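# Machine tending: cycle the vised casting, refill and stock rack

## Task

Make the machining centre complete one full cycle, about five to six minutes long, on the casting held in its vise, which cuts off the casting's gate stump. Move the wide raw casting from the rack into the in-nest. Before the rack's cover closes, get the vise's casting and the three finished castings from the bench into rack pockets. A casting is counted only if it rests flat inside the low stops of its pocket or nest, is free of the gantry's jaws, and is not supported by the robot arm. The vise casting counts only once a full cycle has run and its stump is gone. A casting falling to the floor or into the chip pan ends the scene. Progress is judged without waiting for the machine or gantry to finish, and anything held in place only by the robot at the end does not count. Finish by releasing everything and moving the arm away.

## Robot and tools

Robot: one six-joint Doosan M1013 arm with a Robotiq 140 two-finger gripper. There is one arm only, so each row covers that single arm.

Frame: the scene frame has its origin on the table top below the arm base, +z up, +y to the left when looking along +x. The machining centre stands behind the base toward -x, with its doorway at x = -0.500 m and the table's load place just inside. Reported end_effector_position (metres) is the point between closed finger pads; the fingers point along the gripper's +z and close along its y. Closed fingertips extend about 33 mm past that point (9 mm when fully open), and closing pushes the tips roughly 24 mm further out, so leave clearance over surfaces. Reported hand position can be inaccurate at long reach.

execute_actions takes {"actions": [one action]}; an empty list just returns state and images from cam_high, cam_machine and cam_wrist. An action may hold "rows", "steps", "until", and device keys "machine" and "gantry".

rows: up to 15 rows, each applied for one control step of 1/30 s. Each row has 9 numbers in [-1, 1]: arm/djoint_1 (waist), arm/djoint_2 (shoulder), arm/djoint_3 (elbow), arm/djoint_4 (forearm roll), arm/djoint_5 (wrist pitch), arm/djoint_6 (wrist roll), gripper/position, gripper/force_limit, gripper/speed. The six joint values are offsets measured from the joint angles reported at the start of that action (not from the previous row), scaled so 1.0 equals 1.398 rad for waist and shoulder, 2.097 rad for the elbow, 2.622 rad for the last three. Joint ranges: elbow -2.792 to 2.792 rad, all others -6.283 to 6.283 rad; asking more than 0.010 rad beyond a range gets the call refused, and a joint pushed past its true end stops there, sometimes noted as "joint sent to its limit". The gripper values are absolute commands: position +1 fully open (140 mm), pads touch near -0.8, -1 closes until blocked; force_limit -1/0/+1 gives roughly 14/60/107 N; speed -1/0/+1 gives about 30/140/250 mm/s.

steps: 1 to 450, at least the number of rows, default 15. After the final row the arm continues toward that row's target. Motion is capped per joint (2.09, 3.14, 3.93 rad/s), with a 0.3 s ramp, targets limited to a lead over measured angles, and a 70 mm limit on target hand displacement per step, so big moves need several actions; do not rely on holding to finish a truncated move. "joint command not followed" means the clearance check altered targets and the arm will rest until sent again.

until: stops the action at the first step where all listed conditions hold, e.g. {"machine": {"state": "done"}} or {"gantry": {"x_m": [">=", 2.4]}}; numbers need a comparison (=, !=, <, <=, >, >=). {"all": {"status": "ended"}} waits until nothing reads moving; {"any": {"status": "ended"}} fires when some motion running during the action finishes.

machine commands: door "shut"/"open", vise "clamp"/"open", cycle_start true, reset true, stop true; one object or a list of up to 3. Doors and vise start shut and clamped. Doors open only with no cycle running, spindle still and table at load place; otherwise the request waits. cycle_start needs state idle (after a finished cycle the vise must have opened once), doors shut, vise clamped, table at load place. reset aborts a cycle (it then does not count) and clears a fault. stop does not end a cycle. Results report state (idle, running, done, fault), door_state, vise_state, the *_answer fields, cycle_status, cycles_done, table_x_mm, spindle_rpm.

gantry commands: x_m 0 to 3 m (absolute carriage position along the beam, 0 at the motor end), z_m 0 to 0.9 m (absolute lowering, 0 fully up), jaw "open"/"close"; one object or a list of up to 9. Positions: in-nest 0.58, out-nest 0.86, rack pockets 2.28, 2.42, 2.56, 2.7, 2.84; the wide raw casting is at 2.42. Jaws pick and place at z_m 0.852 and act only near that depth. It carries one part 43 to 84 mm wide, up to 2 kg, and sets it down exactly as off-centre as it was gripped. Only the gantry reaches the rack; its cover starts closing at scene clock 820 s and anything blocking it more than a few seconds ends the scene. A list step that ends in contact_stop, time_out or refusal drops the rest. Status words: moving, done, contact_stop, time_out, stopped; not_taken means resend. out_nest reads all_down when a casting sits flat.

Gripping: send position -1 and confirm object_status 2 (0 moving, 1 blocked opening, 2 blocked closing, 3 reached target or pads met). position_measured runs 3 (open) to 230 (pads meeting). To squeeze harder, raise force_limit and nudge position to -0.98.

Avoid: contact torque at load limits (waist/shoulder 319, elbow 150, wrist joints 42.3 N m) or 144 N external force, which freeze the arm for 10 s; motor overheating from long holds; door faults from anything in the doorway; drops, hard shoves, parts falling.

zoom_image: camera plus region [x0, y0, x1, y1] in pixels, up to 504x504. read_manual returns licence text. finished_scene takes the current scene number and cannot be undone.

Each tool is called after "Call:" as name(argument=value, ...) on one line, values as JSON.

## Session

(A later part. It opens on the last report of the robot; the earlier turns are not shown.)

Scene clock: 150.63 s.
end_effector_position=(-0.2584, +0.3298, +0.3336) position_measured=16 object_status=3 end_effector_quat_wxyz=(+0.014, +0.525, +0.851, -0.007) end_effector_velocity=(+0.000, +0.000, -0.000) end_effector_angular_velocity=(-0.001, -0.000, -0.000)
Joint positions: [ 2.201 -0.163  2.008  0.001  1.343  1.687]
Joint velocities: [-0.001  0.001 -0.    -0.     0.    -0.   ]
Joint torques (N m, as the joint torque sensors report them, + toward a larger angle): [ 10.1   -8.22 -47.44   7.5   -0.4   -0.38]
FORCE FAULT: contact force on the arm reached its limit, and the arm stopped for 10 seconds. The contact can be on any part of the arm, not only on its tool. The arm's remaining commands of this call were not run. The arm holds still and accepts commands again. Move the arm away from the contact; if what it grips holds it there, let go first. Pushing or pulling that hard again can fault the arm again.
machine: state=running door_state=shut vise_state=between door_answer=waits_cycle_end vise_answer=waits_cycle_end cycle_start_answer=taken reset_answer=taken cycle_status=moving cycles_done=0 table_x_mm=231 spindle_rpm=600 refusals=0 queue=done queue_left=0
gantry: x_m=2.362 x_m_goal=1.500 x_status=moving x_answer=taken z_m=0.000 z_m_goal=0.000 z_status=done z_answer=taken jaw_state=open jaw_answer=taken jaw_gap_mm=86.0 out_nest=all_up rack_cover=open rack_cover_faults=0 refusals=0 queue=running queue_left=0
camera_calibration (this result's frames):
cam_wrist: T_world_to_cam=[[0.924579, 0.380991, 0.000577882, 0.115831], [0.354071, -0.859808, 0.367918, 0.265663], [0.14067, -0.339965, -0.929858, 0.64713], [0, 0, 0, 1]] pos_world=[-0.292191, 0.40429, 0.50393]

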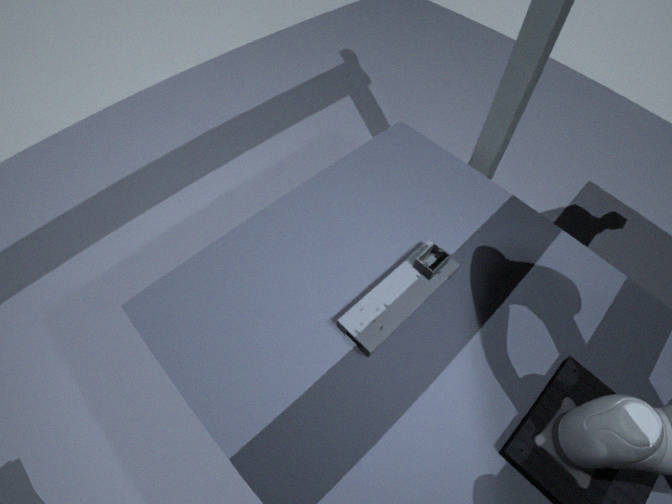

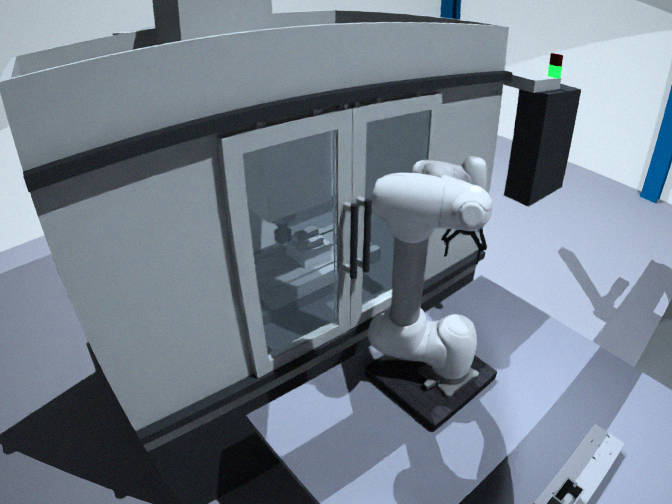

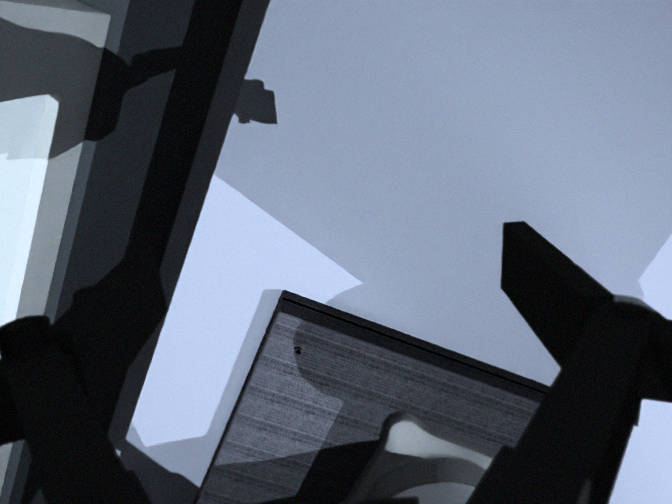

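Call:
execute_actions(actions=[{"rows":[[-0.42,0,0,0,0,0,0.9,0,0]],"steps":40}])

Call:
execute_actions(actions=[{"steps":450}])

Call:
execute_actions(actions=[{"steps":450}])

Call:
execute_actions(actions=[{"steps":450}])

Call:
execute_actions(actions=[{"steps":450}])

Call:
execute_actions(actions=[{"steps":450}])

Call:
execute_actions(actions=[{"steps":450}])

Call:
execute_actions(actions=[{"steps":450}])

Call:
execute_actions(actions=[{"steps":450}])

Call:
execute_actions(actions=[{"steps":450}])

Call:
execute_actions(actions=[{"steps":450,"until":{"machine":{"door_state":"open"}}}])

Scene clock: 160.33 s.
end_effector_position=(-0.0300, +0.4187, +0.3325) position_measured=16 object_status=3 end_effector_quat_wxyz=(+0.009, +0.748, +0.663, -0.015) end_effector_velocity=(-0.000, +0.000, +0.001) end_effector_angular_velocity=(+0.001, -0.000, +0.000)
Joint positions: [ 1.614 -0.163  2.008  0.001  1.343  1.687]
Joint velocities: [ 0.    -0.001 -0.    -0.    -0.     0.   ]
Joint torques (N m, as the joint torque sensors report them, + toward a larger angle): [  2.15 -19.79 -40.11   4.27   0.15   0.17]
machine: state=running door_state=shut vise_state=between door_answer=waits_cycle_end vise_answer=waits_cycle_end cycle_start_answer=taken reset_answer=taken cycle_status=moving cycles_done=0 table_x_mm=154 spindle_rpm=600 refusals=0 queue=done queue_left=0
gantry: x_m=1.500 x_m_goal=1.500 x_status=done x_answer=taken z_m=0.000 z_m_goal=0.000 z_status=done z_answer=taken jaw_state=open jaw_answer=taken jaw_gap_mm=86.0 out_nest=all_up rack_cover=open rack_cover_faults=0 refusals=0 queue=done queue_left=0
camera_calibration (this result's frames):
cam_wrist: T_world_to_cam=[[0.980771, -0.19503, -0.00721233, 0.116191], [-0.178355, -0.910692, 0.372598, 0.265448], [-0.079236, -0.364147, -0.927965, 0.647043], [0, 0, 0, 1]] pos_world=[-0.0153437, 0.500021, 0.502366]

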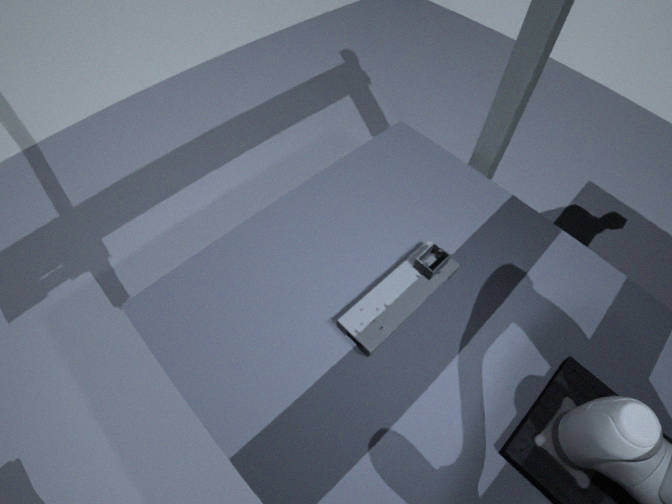

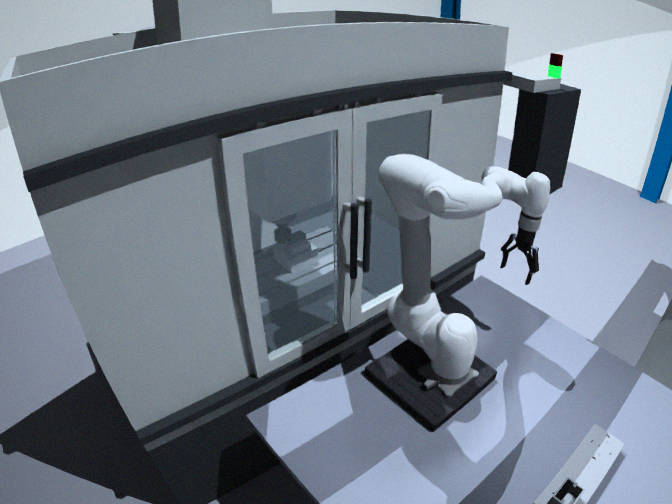

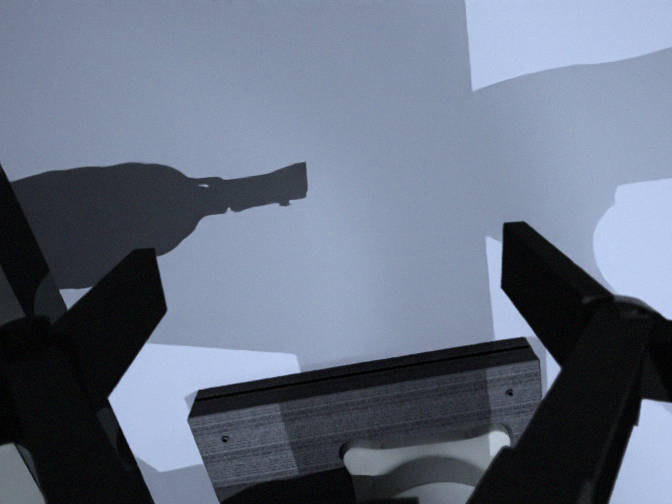

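Scene clock: 175.33 s.
end_effector_position=(-0.0300, +0.4187, +0.3325) position_measured=16 object_status=3 end_effector_quat_wxyz=(+0.009, +0.748, +0.663, -0.015) end_effector_velocity=(+0.000, -0.000, -0.000) end_effector_angular_velocity=(+0.000, -0.000, +0.001)
Joint positions: [ 1.614 -0.163  2.008  0.001  1.343  1.687]
Joint velocities: [ 0. -0.  0. -0. -0. -0.]
Joint torques (N m, as the joint torque sensors report them, + toward a larger angle): [  2.14 -20.54 -38.91   4.33   0.26   0.38]
machine: state=running door_state=shut vise_state=between door_answer=waits_cycle_end vise_answer=waits_cycle_end cycle_start_answer=taken reset_answer=taken cycle_status=moving cycles_done=0 table_x_mm=36 spindle_rpm=600 refusals=0 queue=done queue_left=0
gantry: x_m=1.500 x_m_goal=1.500 x_status=done x_answer=taken z_m=0.000 z_m_goal=0.000 z_status=done z_answer=taken jaw_state=open jaw_answer=taken jaw_gap_mm=86.0 out_nest=all_up rack_cover=open rack_cover_faults=0 refusals=0 queue=done queue_left=0
camera_calibration (this result's frames):
cam_wrist: T_world_to_cam=[[0.98077, -0.195034, -0.00721071, 0.116191], [-0.178358, -0.910688, 0.372606, 0.265446], [-0.0792374, -0.364154, -0.927962, 0.647042], [0, 0, 0, 1]] pos_world=[-0.0153417, 0.500023, 0.502362]

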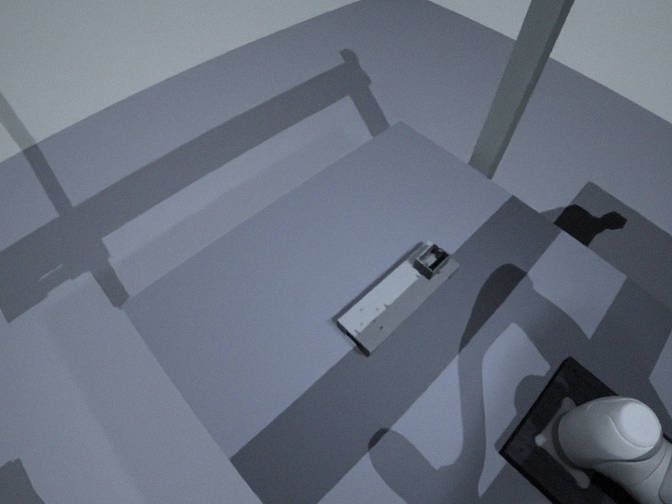

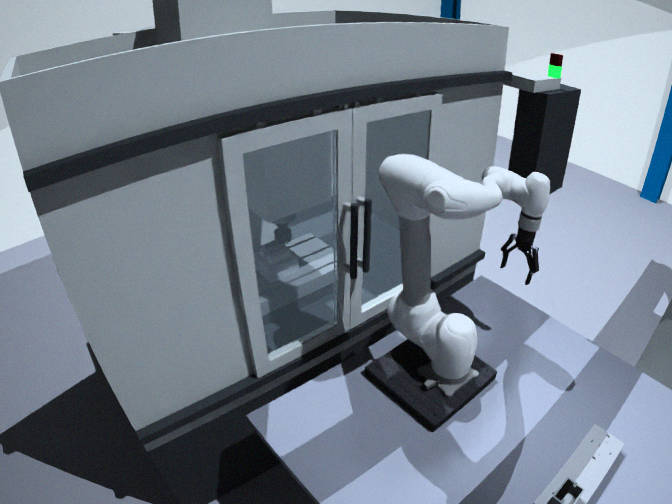

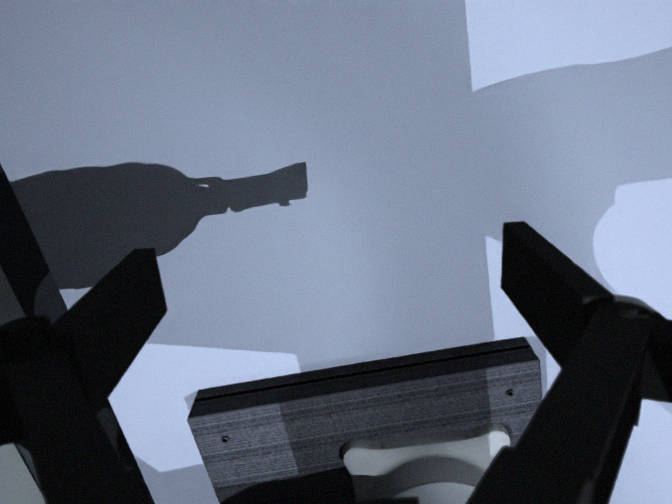

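Scene clock: 190.33 s.
end_effector_position=(-0.0300, +0.4187, +0.3325) position_measured=16 object_status=3 end_effector_quat_wxyz=(+0.009, +0.748, +0.663, -0.015) end_effector_velocity=(+0.000, +0.000, +0.000) end_effector_angular_velocity=(+0.000, -0.000, -0.000)
Joint positions: [ 1.614 -0.163  2.008  0.001  1.343  1.687]
Joint velocities: [ 0. -0. -0. -0. -0.  0.]
Joint torques (N m, as the joint torque sensors report them, + toward a larger angle): [  0.89 -21.69 -39.09   4.63  -0.38  -0.02]
machine: state=running door_state=shut vise_state=between door_answer=waits_cycle_end vise_answer=waits_cycle_end cycle_start_answer=taken reset_answer=taken cycle_status=moving cycles_done=0 table_x_mm=85 spindle_rpm=600 refusals=0 queue=done queue_left=0
gantry: x_m=1.500 x_m_goal=1.500 x_status=done x_answer=taken z_m=0.000 z_m_goal=0.000 z_status=done z_answer=taken jaw_state=open jaw_answer=taken jaw_gap_mm=86.0 out_nest=all_up rack_cover=open rack_cover_faults=0 refusals=0 queue=done queue_left=0
camera_calibration (this result's frames):
cam_wrist: T_world_to_cam=[[0.98077, -0.195034, -0.00721082, 0.116191], [-0.178358, -0.910689, 0.372605, 0.265446], [-0.0792375, -0.364154, -0.927962, 0.647042], [0, 0, 0, 1]] pos_world=[-0.0153417, 0.500023, 0.502362]

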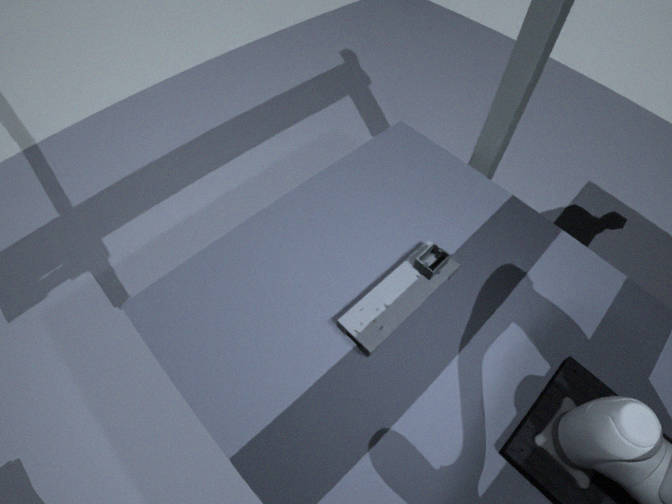

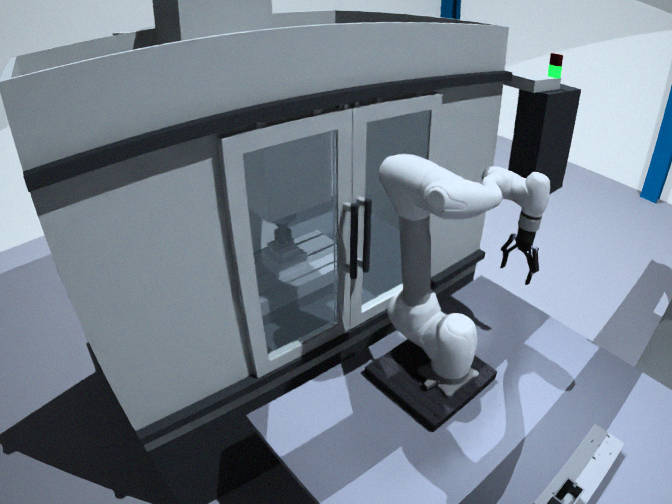

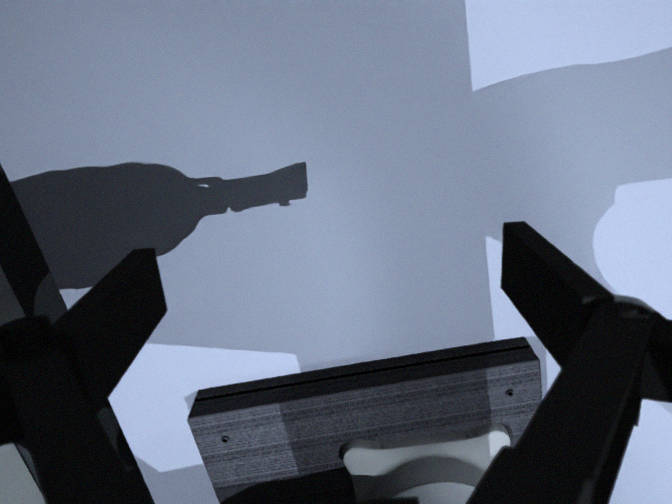

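Scene clock: 205.33 s.
end_effector_position=(-0.0300, +0.4187, +0.3325) position_measured=16 object_status=3 end_effector_quat_wxyz=(+0.009, +0.748, +0.663, -0.015) end_effector_velocity=(+0.000, -0.000, -0.000) end_effector_angular_velocity=(-0.000, -0.000, -0.001)
Joint positions: [ 1.614 -0.163  2.008  0.001  1.343  1.687]
Joint velocities: [-0.001  0.     0.    -0.    -0.     0.   ]
Joint torques (N m, as the joint torque sensors report them, + toward a larger angle): [  3.44 -22.46 -39.13   4.51   0.03  -0.02]
machine: state=running door_state=shut vise_state=between door_answer=waits_cycle_end vise_answer=waits_cycle_end cycle_start_answer=taken reset_answer=taken cycle_status=moving cycles_done=0 table_x_mm=203 spindle_rpm=600 refusals=0 queue=done queue_left=0
gantry: x_m=1.500 x_m_goal=1.500 x_status=done x_answer=taken z_m=0.000 z_m_goal=0.000 z_status=done z_answer=taken jaw_state=open jaw_answer=taken jaw_gap_mm=86.0 out_nest=all_up rack_cover=open rack_cover_faults=0 refusals=0 queue=done queue_left=0
camera_calibration (this result's frames):
cam_wrist: T_world_to_cam=[[0.98077, -0.195034, -0.00721091, 0.116191], [-0.178358, -0.910689, 0.372605, 0.265447], [-0.0792374, -0.364153, -0.927962, 0.647043], [0, 0, 0, 1]] pos_world=[-0.0153417, 0.500024, 0.502362]

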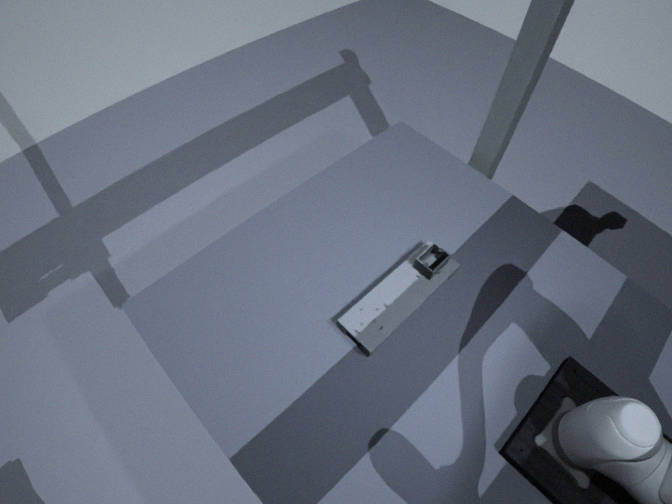

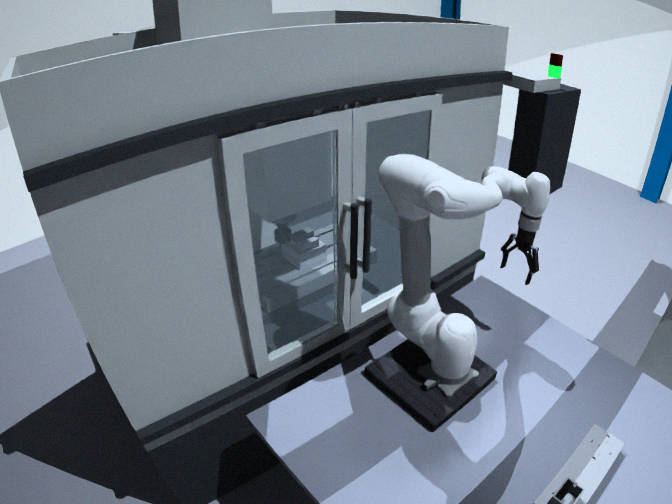

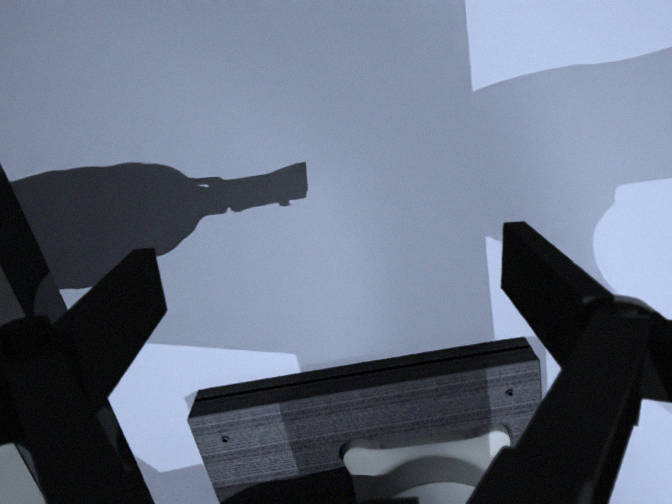

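Scene clock: 220.33 s.
end_effector_position=(-0.0300, +0.4187, +0.3325) position_measured=16 object_status=3 end_effector_quat_wxyz=(+0.009, +0.748, +0.663, -0.015) end_effector_velocity=(-0.000, +0.000, -0.000) end_effector_angular_velocity=(-0.001, +0.000, -0.001)
Joint positions: [ 1.614 -0.163  2.008  0.001  1.343  1.687]
Joint velocities: [-0.     0.001 -0.     0.     0.     0.001]
Joint torques (N m, as the joint torque sensors report them, + toward a larger angle): [  2.97 -22.66 -40.63   4.57   0.48   0.2 ]
machine: state=running door_state=shut vise_state=between door_answer=waits_cycle_end vise_answer=waits_cycle_end cycle_start_answer=taken reset_answer=taken cycle_status=moving cycles_done=0 table_x_mm=321 spindle_rpm=600 refusals=0 queue=done queue_left=0
gantry: x_m=1.500 x_m_goal=1.500 x_status=done x_answer=taken z_m=0.000 z_m_goal=0.000 z_status=done z_answer=taken jaw_state=open jaw_answer=taken jaw_gap_mm=86.0 out_nest=all_up rack_cover=open rack_cover_faults=0 refusals=0 queue=done queue_left=0
camera_calibration (this result's frames):
cam_wrist: T_world_to_cam=[[0.98077, -0.195034, -0.00721093, 0.116191], [-0.178358, -0.910689, 0.372605, 0.265447], [-0.0792374, -0.364153, -0.927962, 0.647043], [0, 0, 0, 1]] pos_world=[-0.0153417, 0.500024, 0.502362]

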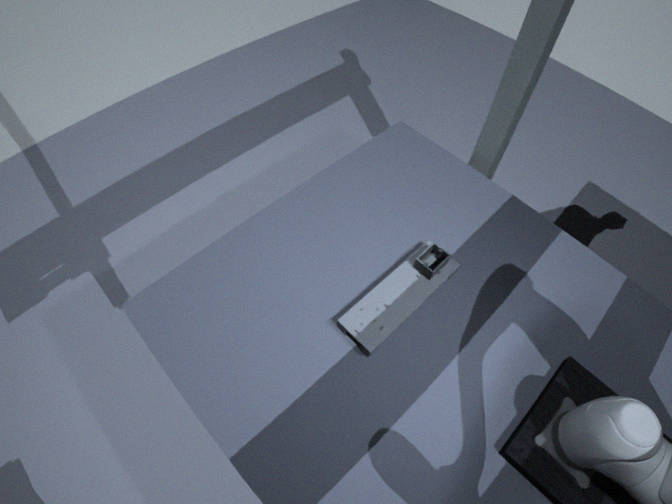

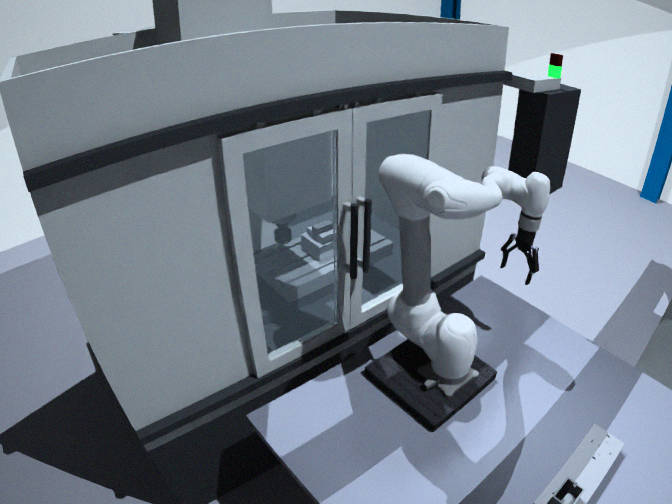

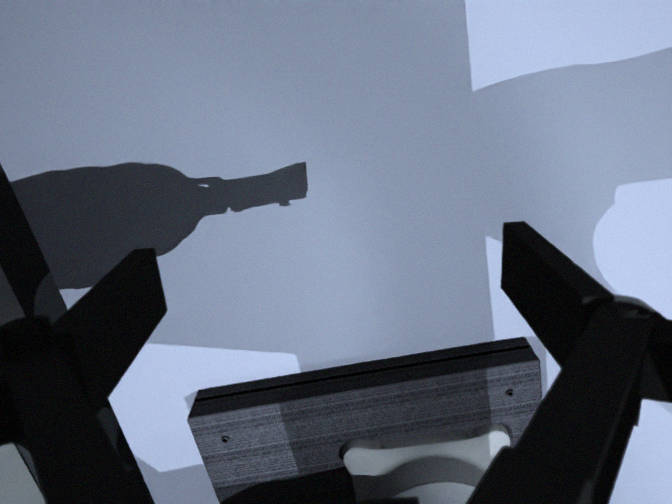

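Scene clock: 235.33 s.
end_effector_position=(-0.0300, +0.4187, +0.3325) position_measured=16 object_status=3 end_effector_quat_wxyz=(+0.009, +0.748, +0.663, -0.015) end_effector_velocity=(-0.000, -0.000, +0.000) end_effector_angular_velocity=(+0.000, -0.000, +0.000)
Joint positions: [ 1.614 -0.163  2.008  0.001  1.343  1.687]
Joint velocities: [ 0.001 -0.    -0.    -0.     0.     0.   ]
Joint torques (N m, as the joint torque sensors report them, + toward a larger angle): [  7.19 -23.11 -40.43   4.76   0.12   0.35]
machine: state=running door_state=shut vise_state=between door_answer=waits_cycle_end vise_answer=waits_cycle_end cycle_start_answer=taken reset_answer=taken cycle_status=moving cycles_done=0 table_x_mm=237 spindle_rpm=600 refusals=0 queue=done queue_left=0
gantry: x_m=1.500 x_m_goal=1.500 x_status=done x_answer=taken z_m=0.000 z_m_goal=0.000 z_status=done z_answer=taken jaw_state=open jaw_answer=taken jaw_gap_mm=86.0 out_nest=all_up rack_cover=open rack_cover_faults=0 refusals=0 queue=done queue_left=0
camera_calibration (this result's frames):
cam_wrist: T_world_to_cam=[[0.98077, -0.195034, -0.00721104, 0.116191], [-0.178358, -0.910689, 0.372604, 0.265447], [-0.0792375, -0.364153, -0.927962, 0.647043], [0, 0, 0, 1]] pos_world=[-0.0153417, 0.500024, 0.502362]

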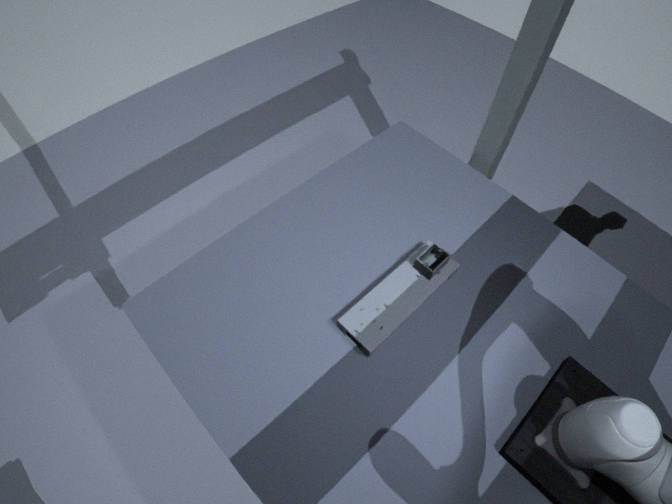

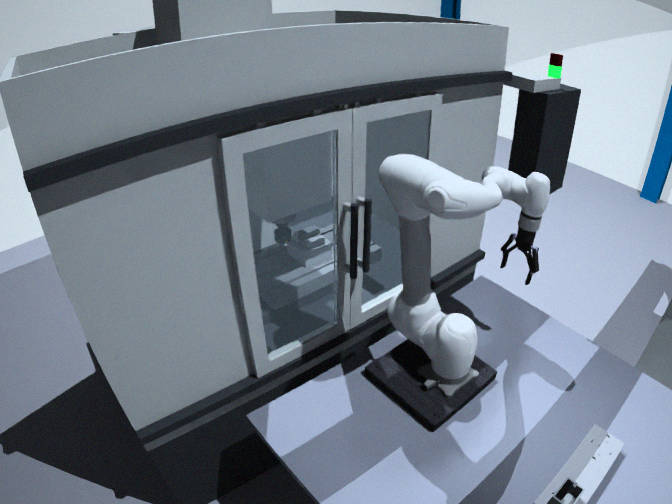

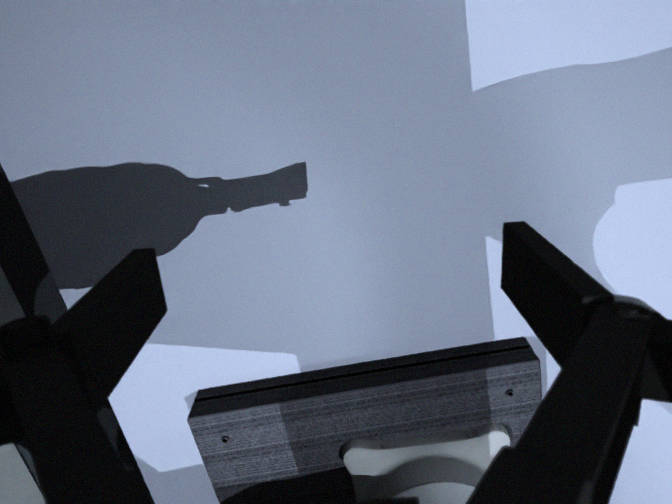

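Scene clock: 250.33 s.
end_effector_position=(-0.0300, +0.4187, +0.3325) position_measured=16 object_status=3 end_effector_quat_wxyz=(+0.009, +0.748, +0.663, -0.015) end_effector_velocity=(-0.000, -0.000, +0.000) end_effector_angular_velocity=(+0.001, +0.000, +0.000)
Joint positions: [ 1.614 -0.163  2.008  0.001  1.343  1.687]
Joint velocities: [ 0.001 -0.001 -0.     0.    -0.     0.   ]
Joint torques (N m, as the joint torque sensors report them, + toward a larger angle): [  1.96 -24.06 -38.89   4.57   0.04   0.43]
machine: state=running door_state=shut vise_state=between door_answer=waits_cycle_end vise_answer=waits_cycle_end cycle_start_answer=taken reset_answer=taken cycle_status=moving cycles_done=0 table_x_mm=119 spindle_rpm=600 refusals=0 queue=done queue_left=0
gantry: x_m=1.500 x_m_goal=1.500 x_status=done x_answer=taken z_m=0.000 z_m_goal=0.000 z_status=done z_answer=taken jaw_state=open jaw_answer=taken jaw_gap_mm=86.0 out_nest=all_up rack_cover=open rack_cover_faults=0 refusals=0 queue=done queue_left=0
camera_calibration (this result's frames):
cam_wrist: T_world_to_cam=[[0.98077, -0.195034, -0.00721091, 0.116191], [-0.178358, -0.910689, 0.372604, 0.265447], [-0.0792373, -0.364153, -0.927962, 0.647043], [0, 0, 0, 1]] pos_world=[-0.0153417, 0.500024, 0.502362]

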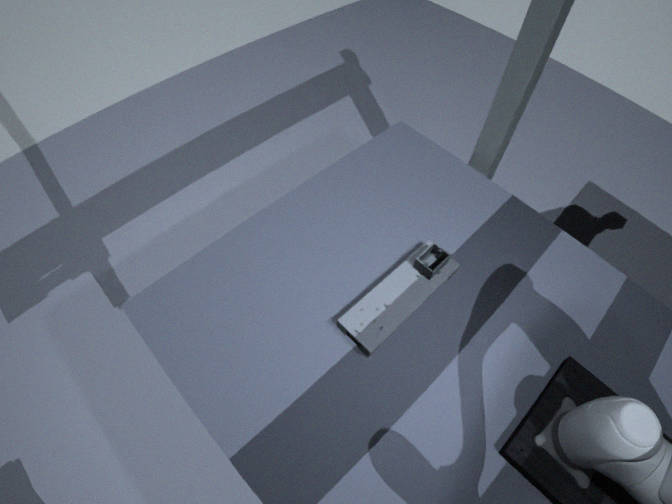

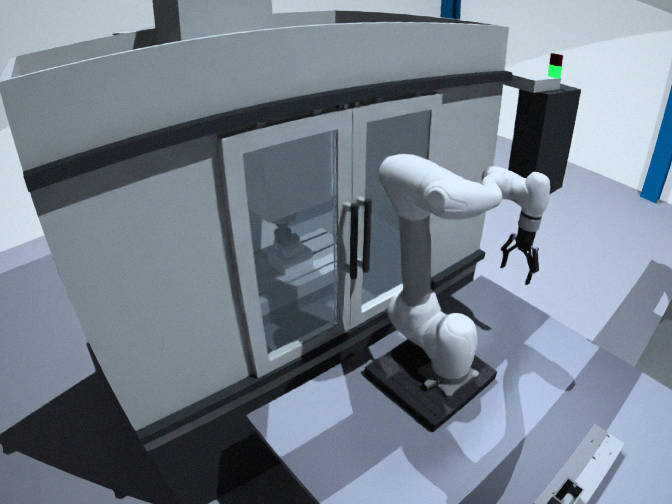

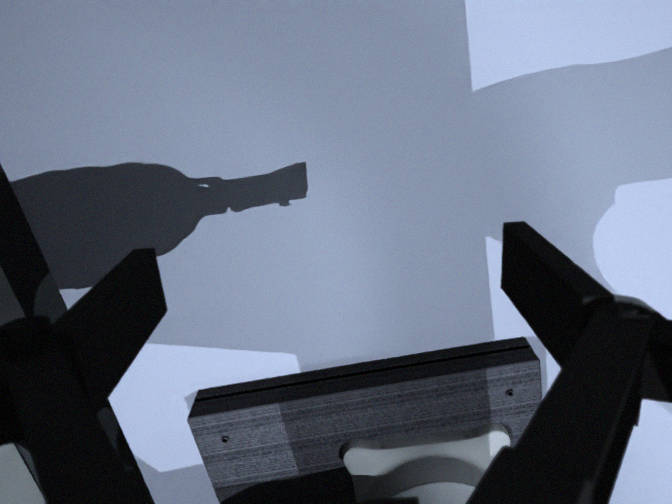

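Scene clock: 265.33 s.
end_effector_position=(-0.0300, +0.4187, +0.3325) position_measured=16 object_status=3 end_effector_quat_wxyz=(+0.009, +0.748, +0.663, -0.015) end_effector_velocity=(-0.000, -0.000, -0.000) end_effector_angular_velocity=(+0.000, -0.000, -0.000)
Joint positions: [ 1.614 -0.163  2.008  0.001  1.343  1.687]
Joint velocities: [ 0. -0.  0. -0. -0.  0.]
Joint torques (N m, as the joint torque sensors report them, + toward a larger angle): [  4.67 -21.42 -38.91   4.62  -0.08   0.36]
machine: state=running door_state=shut vise_state=between door_answer=waits_cycle_end vise_answer=waits_cycle_end cycle_start_answer=taken reset_answer=taken cycle_status=moving cycles_done=0 table_x_mm=3 spindle_rpm=600 refusals=0 queue=done queue_left=0
gantry: x_m=1.500 x_m_goal=1.500 x_status=done x_answer=taken z_m=0.000 z_m_goal=0.000 z_status=done z_answer=taken jaw_state=open jaw_answer=taken jaw_gap_mm=86.0 out_nest=all_up rack_cover=open rack_cover_faults=0 refusals=0 queue=done queue_left=0
camera_calibration (this result's frames):
cam_wrist: T_world_to_cam=[[0.98077, -0.195034, -0.0072109, 0.116191], [-0.178358, -0.910689, 0.372604, 0.265447], [-0.0792374, -0.364153, -0.927962, 0.647043], [0, 0, 0, 1]] pos_world=[-0.0153417, 0.500024, 0.502362]

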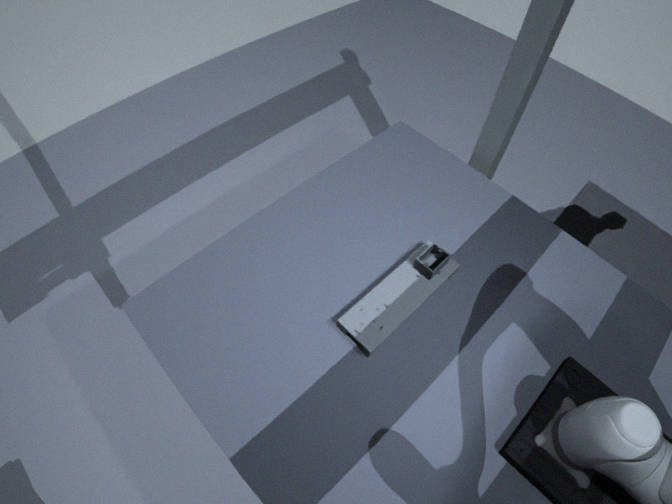

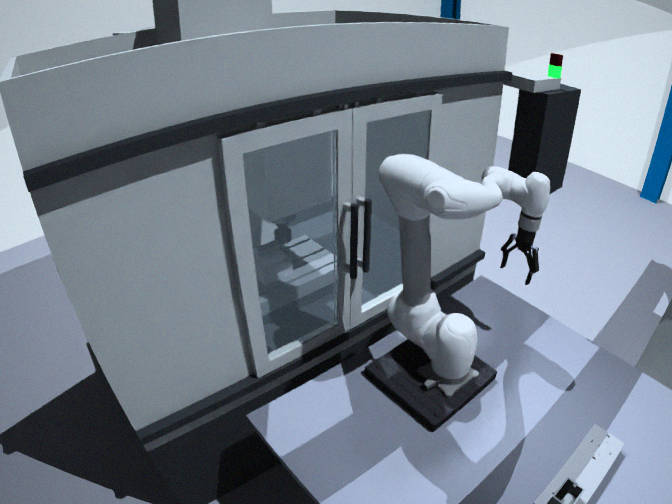

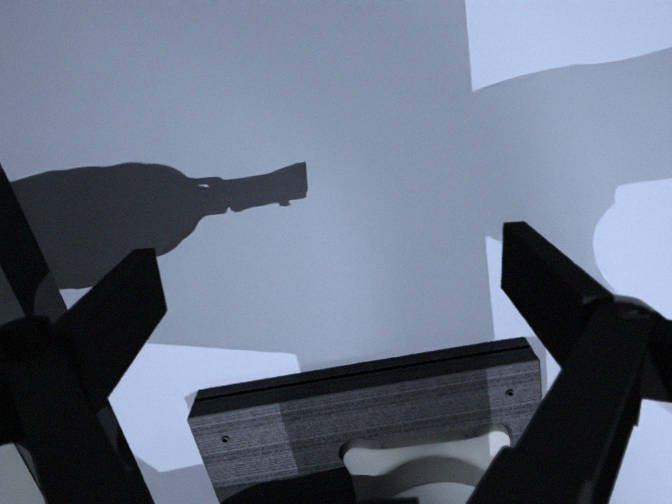

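Scene clock: 280.33 s.
end_effector_position=(-0.0300, +0.4187, +0.3325) position_measured=16 object_status=3 end_effector_quat_wxyz=(+0.009, +0.748, +0.663, -0.015) end_effector_velocity=(-0.001, -0.000, +0.000) end_effector_angular_velocity=(+0.000, +0.000, +0.001)
Joint positions: [ 1.614 -0.163  2.008  0.001  1.343  1.687]
Joint velocities: [ 0.001 -0.    -0.     0.    -0.     0.   ]
Joint torques (N m, as the joint torque sensors report them, + toward a larger angle): [  3.52 -21.76 -39.93   4.98  -0.17   0.36]
machine: state=running door_state=shut vise_state=between door_answer=waits_cycle_end vise_answer=waits_cycle_end cycle_start_answer=taken reset_answer=taken cycle_status=moving cycles_done=0 table_x_mm=121 spindle_rpm=600 refusals=0 queue=done queue_left=0
gantry: x_m=1.500 x_m_goal=1.500 x_status=done x_answer=taken z_m=0.000 z_m_goal=0.000 z_status=done z_answer=taken jaw_state=open jaw_answer=taken jaw_gap_mm=86.0 out_nest=all_up rack_cover=open rack_cover_faults=0 refusals=0 queue=done queue_left=0
camera_calibration (this result's frames):
cam_wrist: T_world_to_cam=[[0.98077, -0.195034, -0.00721107, 0.116191], [-0.178358, -0.910689, 0.372604, 0.265447], [-0.0792375, -0.364153, -0.927962, 0.647043], [0, 0, 0, 1]] pos_world=[-0.0153417, 0.500024, 0.502362]

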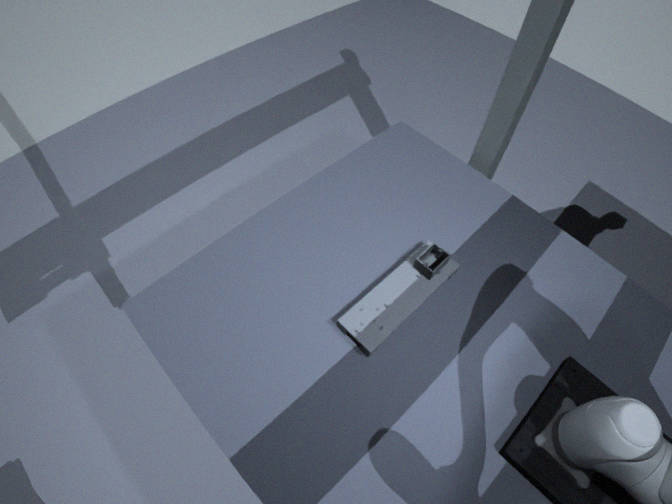

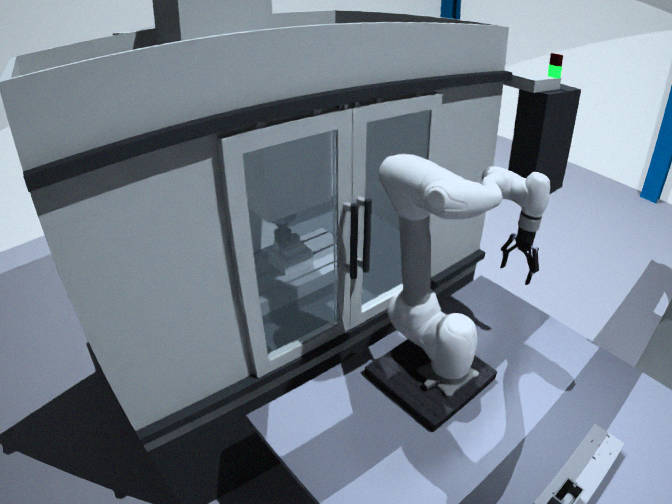

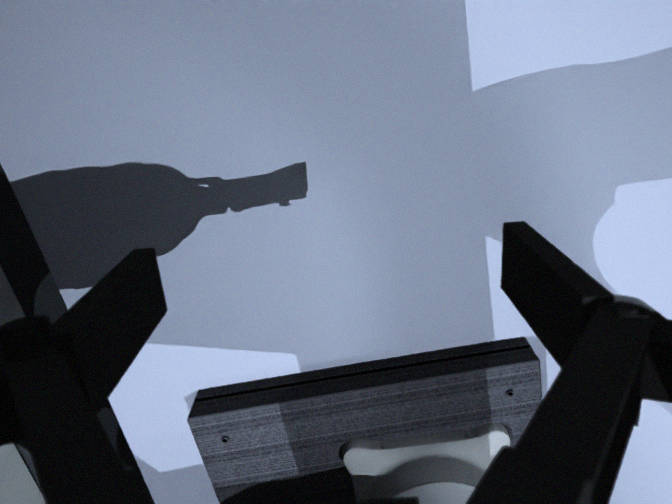

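Scene clock: 295.33 s.
end_effector_position=(-0.0300, +0.4187, +0.3325) position_measured=16 object_status=3 end_effector_quat_wxyz=(+0.009, +0.748, +0.663, -0.015) end_effector_velocity=(+0.000, -0.000, +0.001) end_effector_angular_velocity=(+0.002, -0.000, -0.001)
Joint positions: [ 1.614 -0.163  2.008  0.001  1.343  1.687]
Joint velocities: [-0.    -0.001  0.    -0.    -0.     0.   ]
Joint torques (N m, as the joint torque sensors report them, + toward a larger angle): [  1.63 -19.93 -38.82   4.61   0.14   0.49]
machine: state=running door_state=shut vise_state=between door_answer=waits_cycle_end vise_answer=waits_cycle_end cycle_start_answer=taken reset_answer=taken cycle_status=moving cycles_done=0 table_x_mm=239 spindle_rpm=600 refusals=0 queue=done queue_left=0
gantry: x_m=1.500 x_m_goal=1.500 x_status=done x_answer=taken z_m=0.000 z_m_goal=0.000 z_status=done z_answer=taken jaw_state=open jaw_answer=taken jaw_gap_mm=86.0 out_nest=all_up rack_cover=open rack_cover_faults=0 refusals=0 queue=done queue_left=0
camera_calibration (this result's frames):
cam_wrist: T_world_to_cam=[[0.98077, -0.195034, -0.00721094, 0.116191], [-0.178358, -0.910689, 0.372604, 0.265447], [-0.0792374, -0.364153, -0.927962, 0.647043], [0, 0, 0, 1]] pos_world=[-0.0153417, 0.500024, 0.502362]

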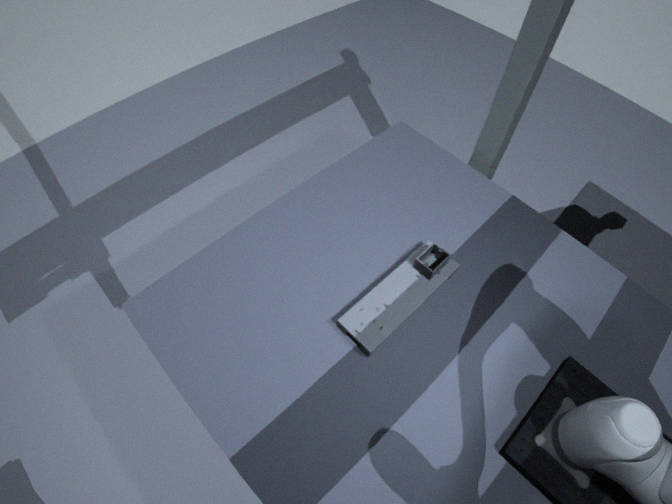

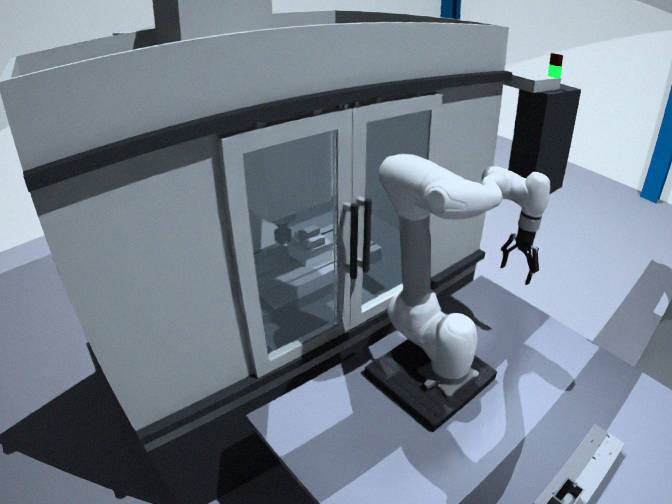

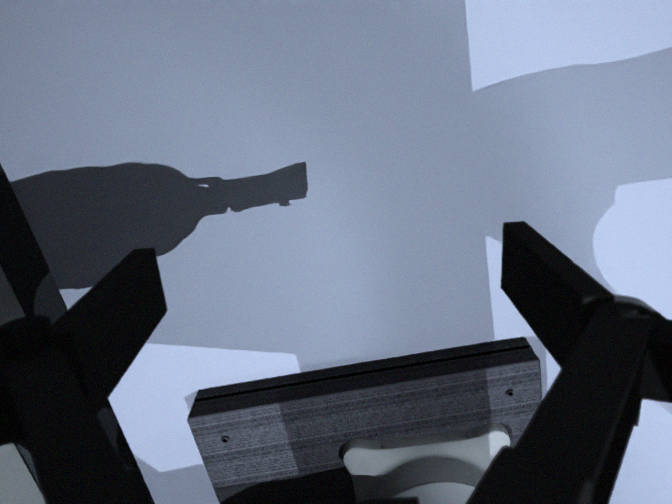

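Scene clock: 310.33 s.
end_effector_position=(-0.0300, +0.4187, +0.3325) position_measured=16 object_status=3 end_effector_quat_wxyz=(+0.009, +0.748, +0.663, -0.015) end_effector_velocity=(-0.000, +0.000, -0.000) end_effector_angular_velocity=(-0.001, +0.001, -0.001)
Joint positions: [ 1.614 -0.163  2.008  0.001  1.343  1.687]
Joint velocities: [0.    0.001 0.    0.001 0.    0.   ]
Joint torques (N m, as the joint torque sensors report them, + toward a larger angle): [  2.17 -24.86 -38.97   4.46   0.1    0.01]
machine: state=running door_state=shut vise_state=between door_answer=waits_cycle_end vise_answer=waits_cycle_end cycle_start_answer=taken reset_answer=taken cycle_status=moving cycles_done=0 table_x_mm=319 spindle_rpm=600 refusals=0 queue=done queue_left=0
gantry: x_m=1.500 x_m_goal=1.500 x_status=done x_answer=taken z_m=0.000 z_m_goal=0.000 z_status=done z_answer=taken jaw_state=open jaw_answer=taken jaw_gap_mm=86.0 out_nest=all_up rack_cover=open rack_cover_faults=0 refusals=0 queue=done queue_left=0
camera_calibration (this result's frames):
cam_wrist: T_world_to_cam=[[0.98077, -0.195034, -0.00721103, 0.116191], [-0.178358, -0.910689, 0.372604, 0.265447], [-0.0792374, -0.364153, -0.927962, 0.647043], [0, 0, 0, 1]] pos_world=[-0.0153417, 0.500024, 0.502362]

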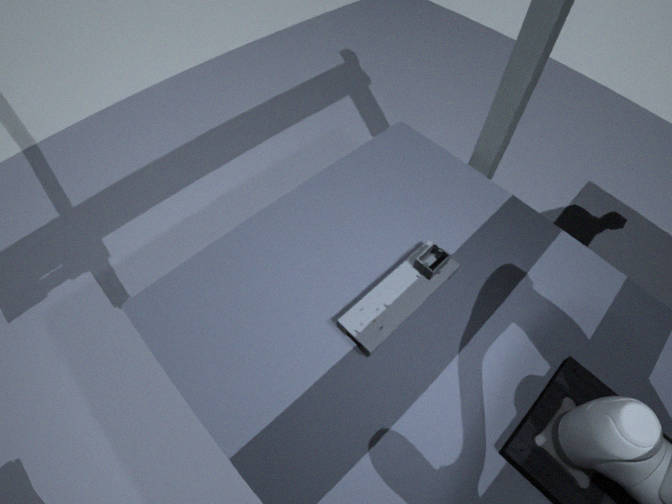

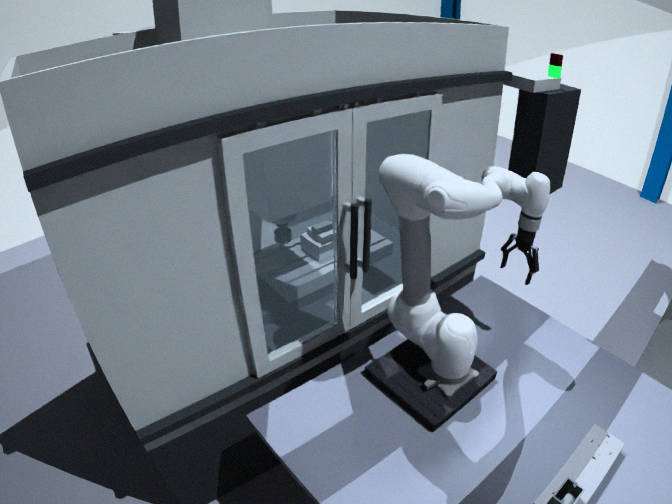

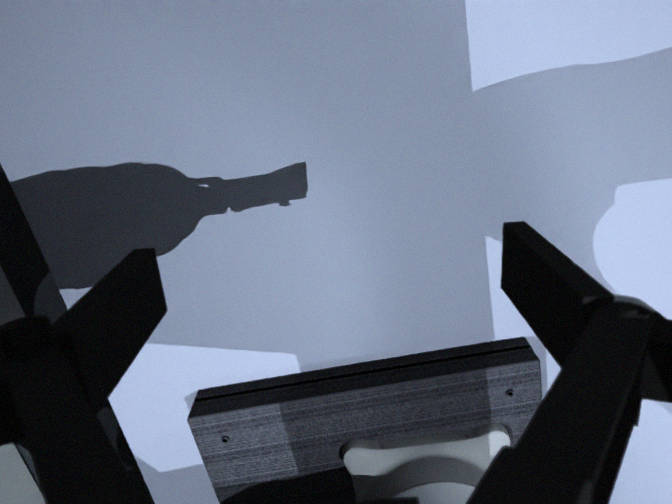

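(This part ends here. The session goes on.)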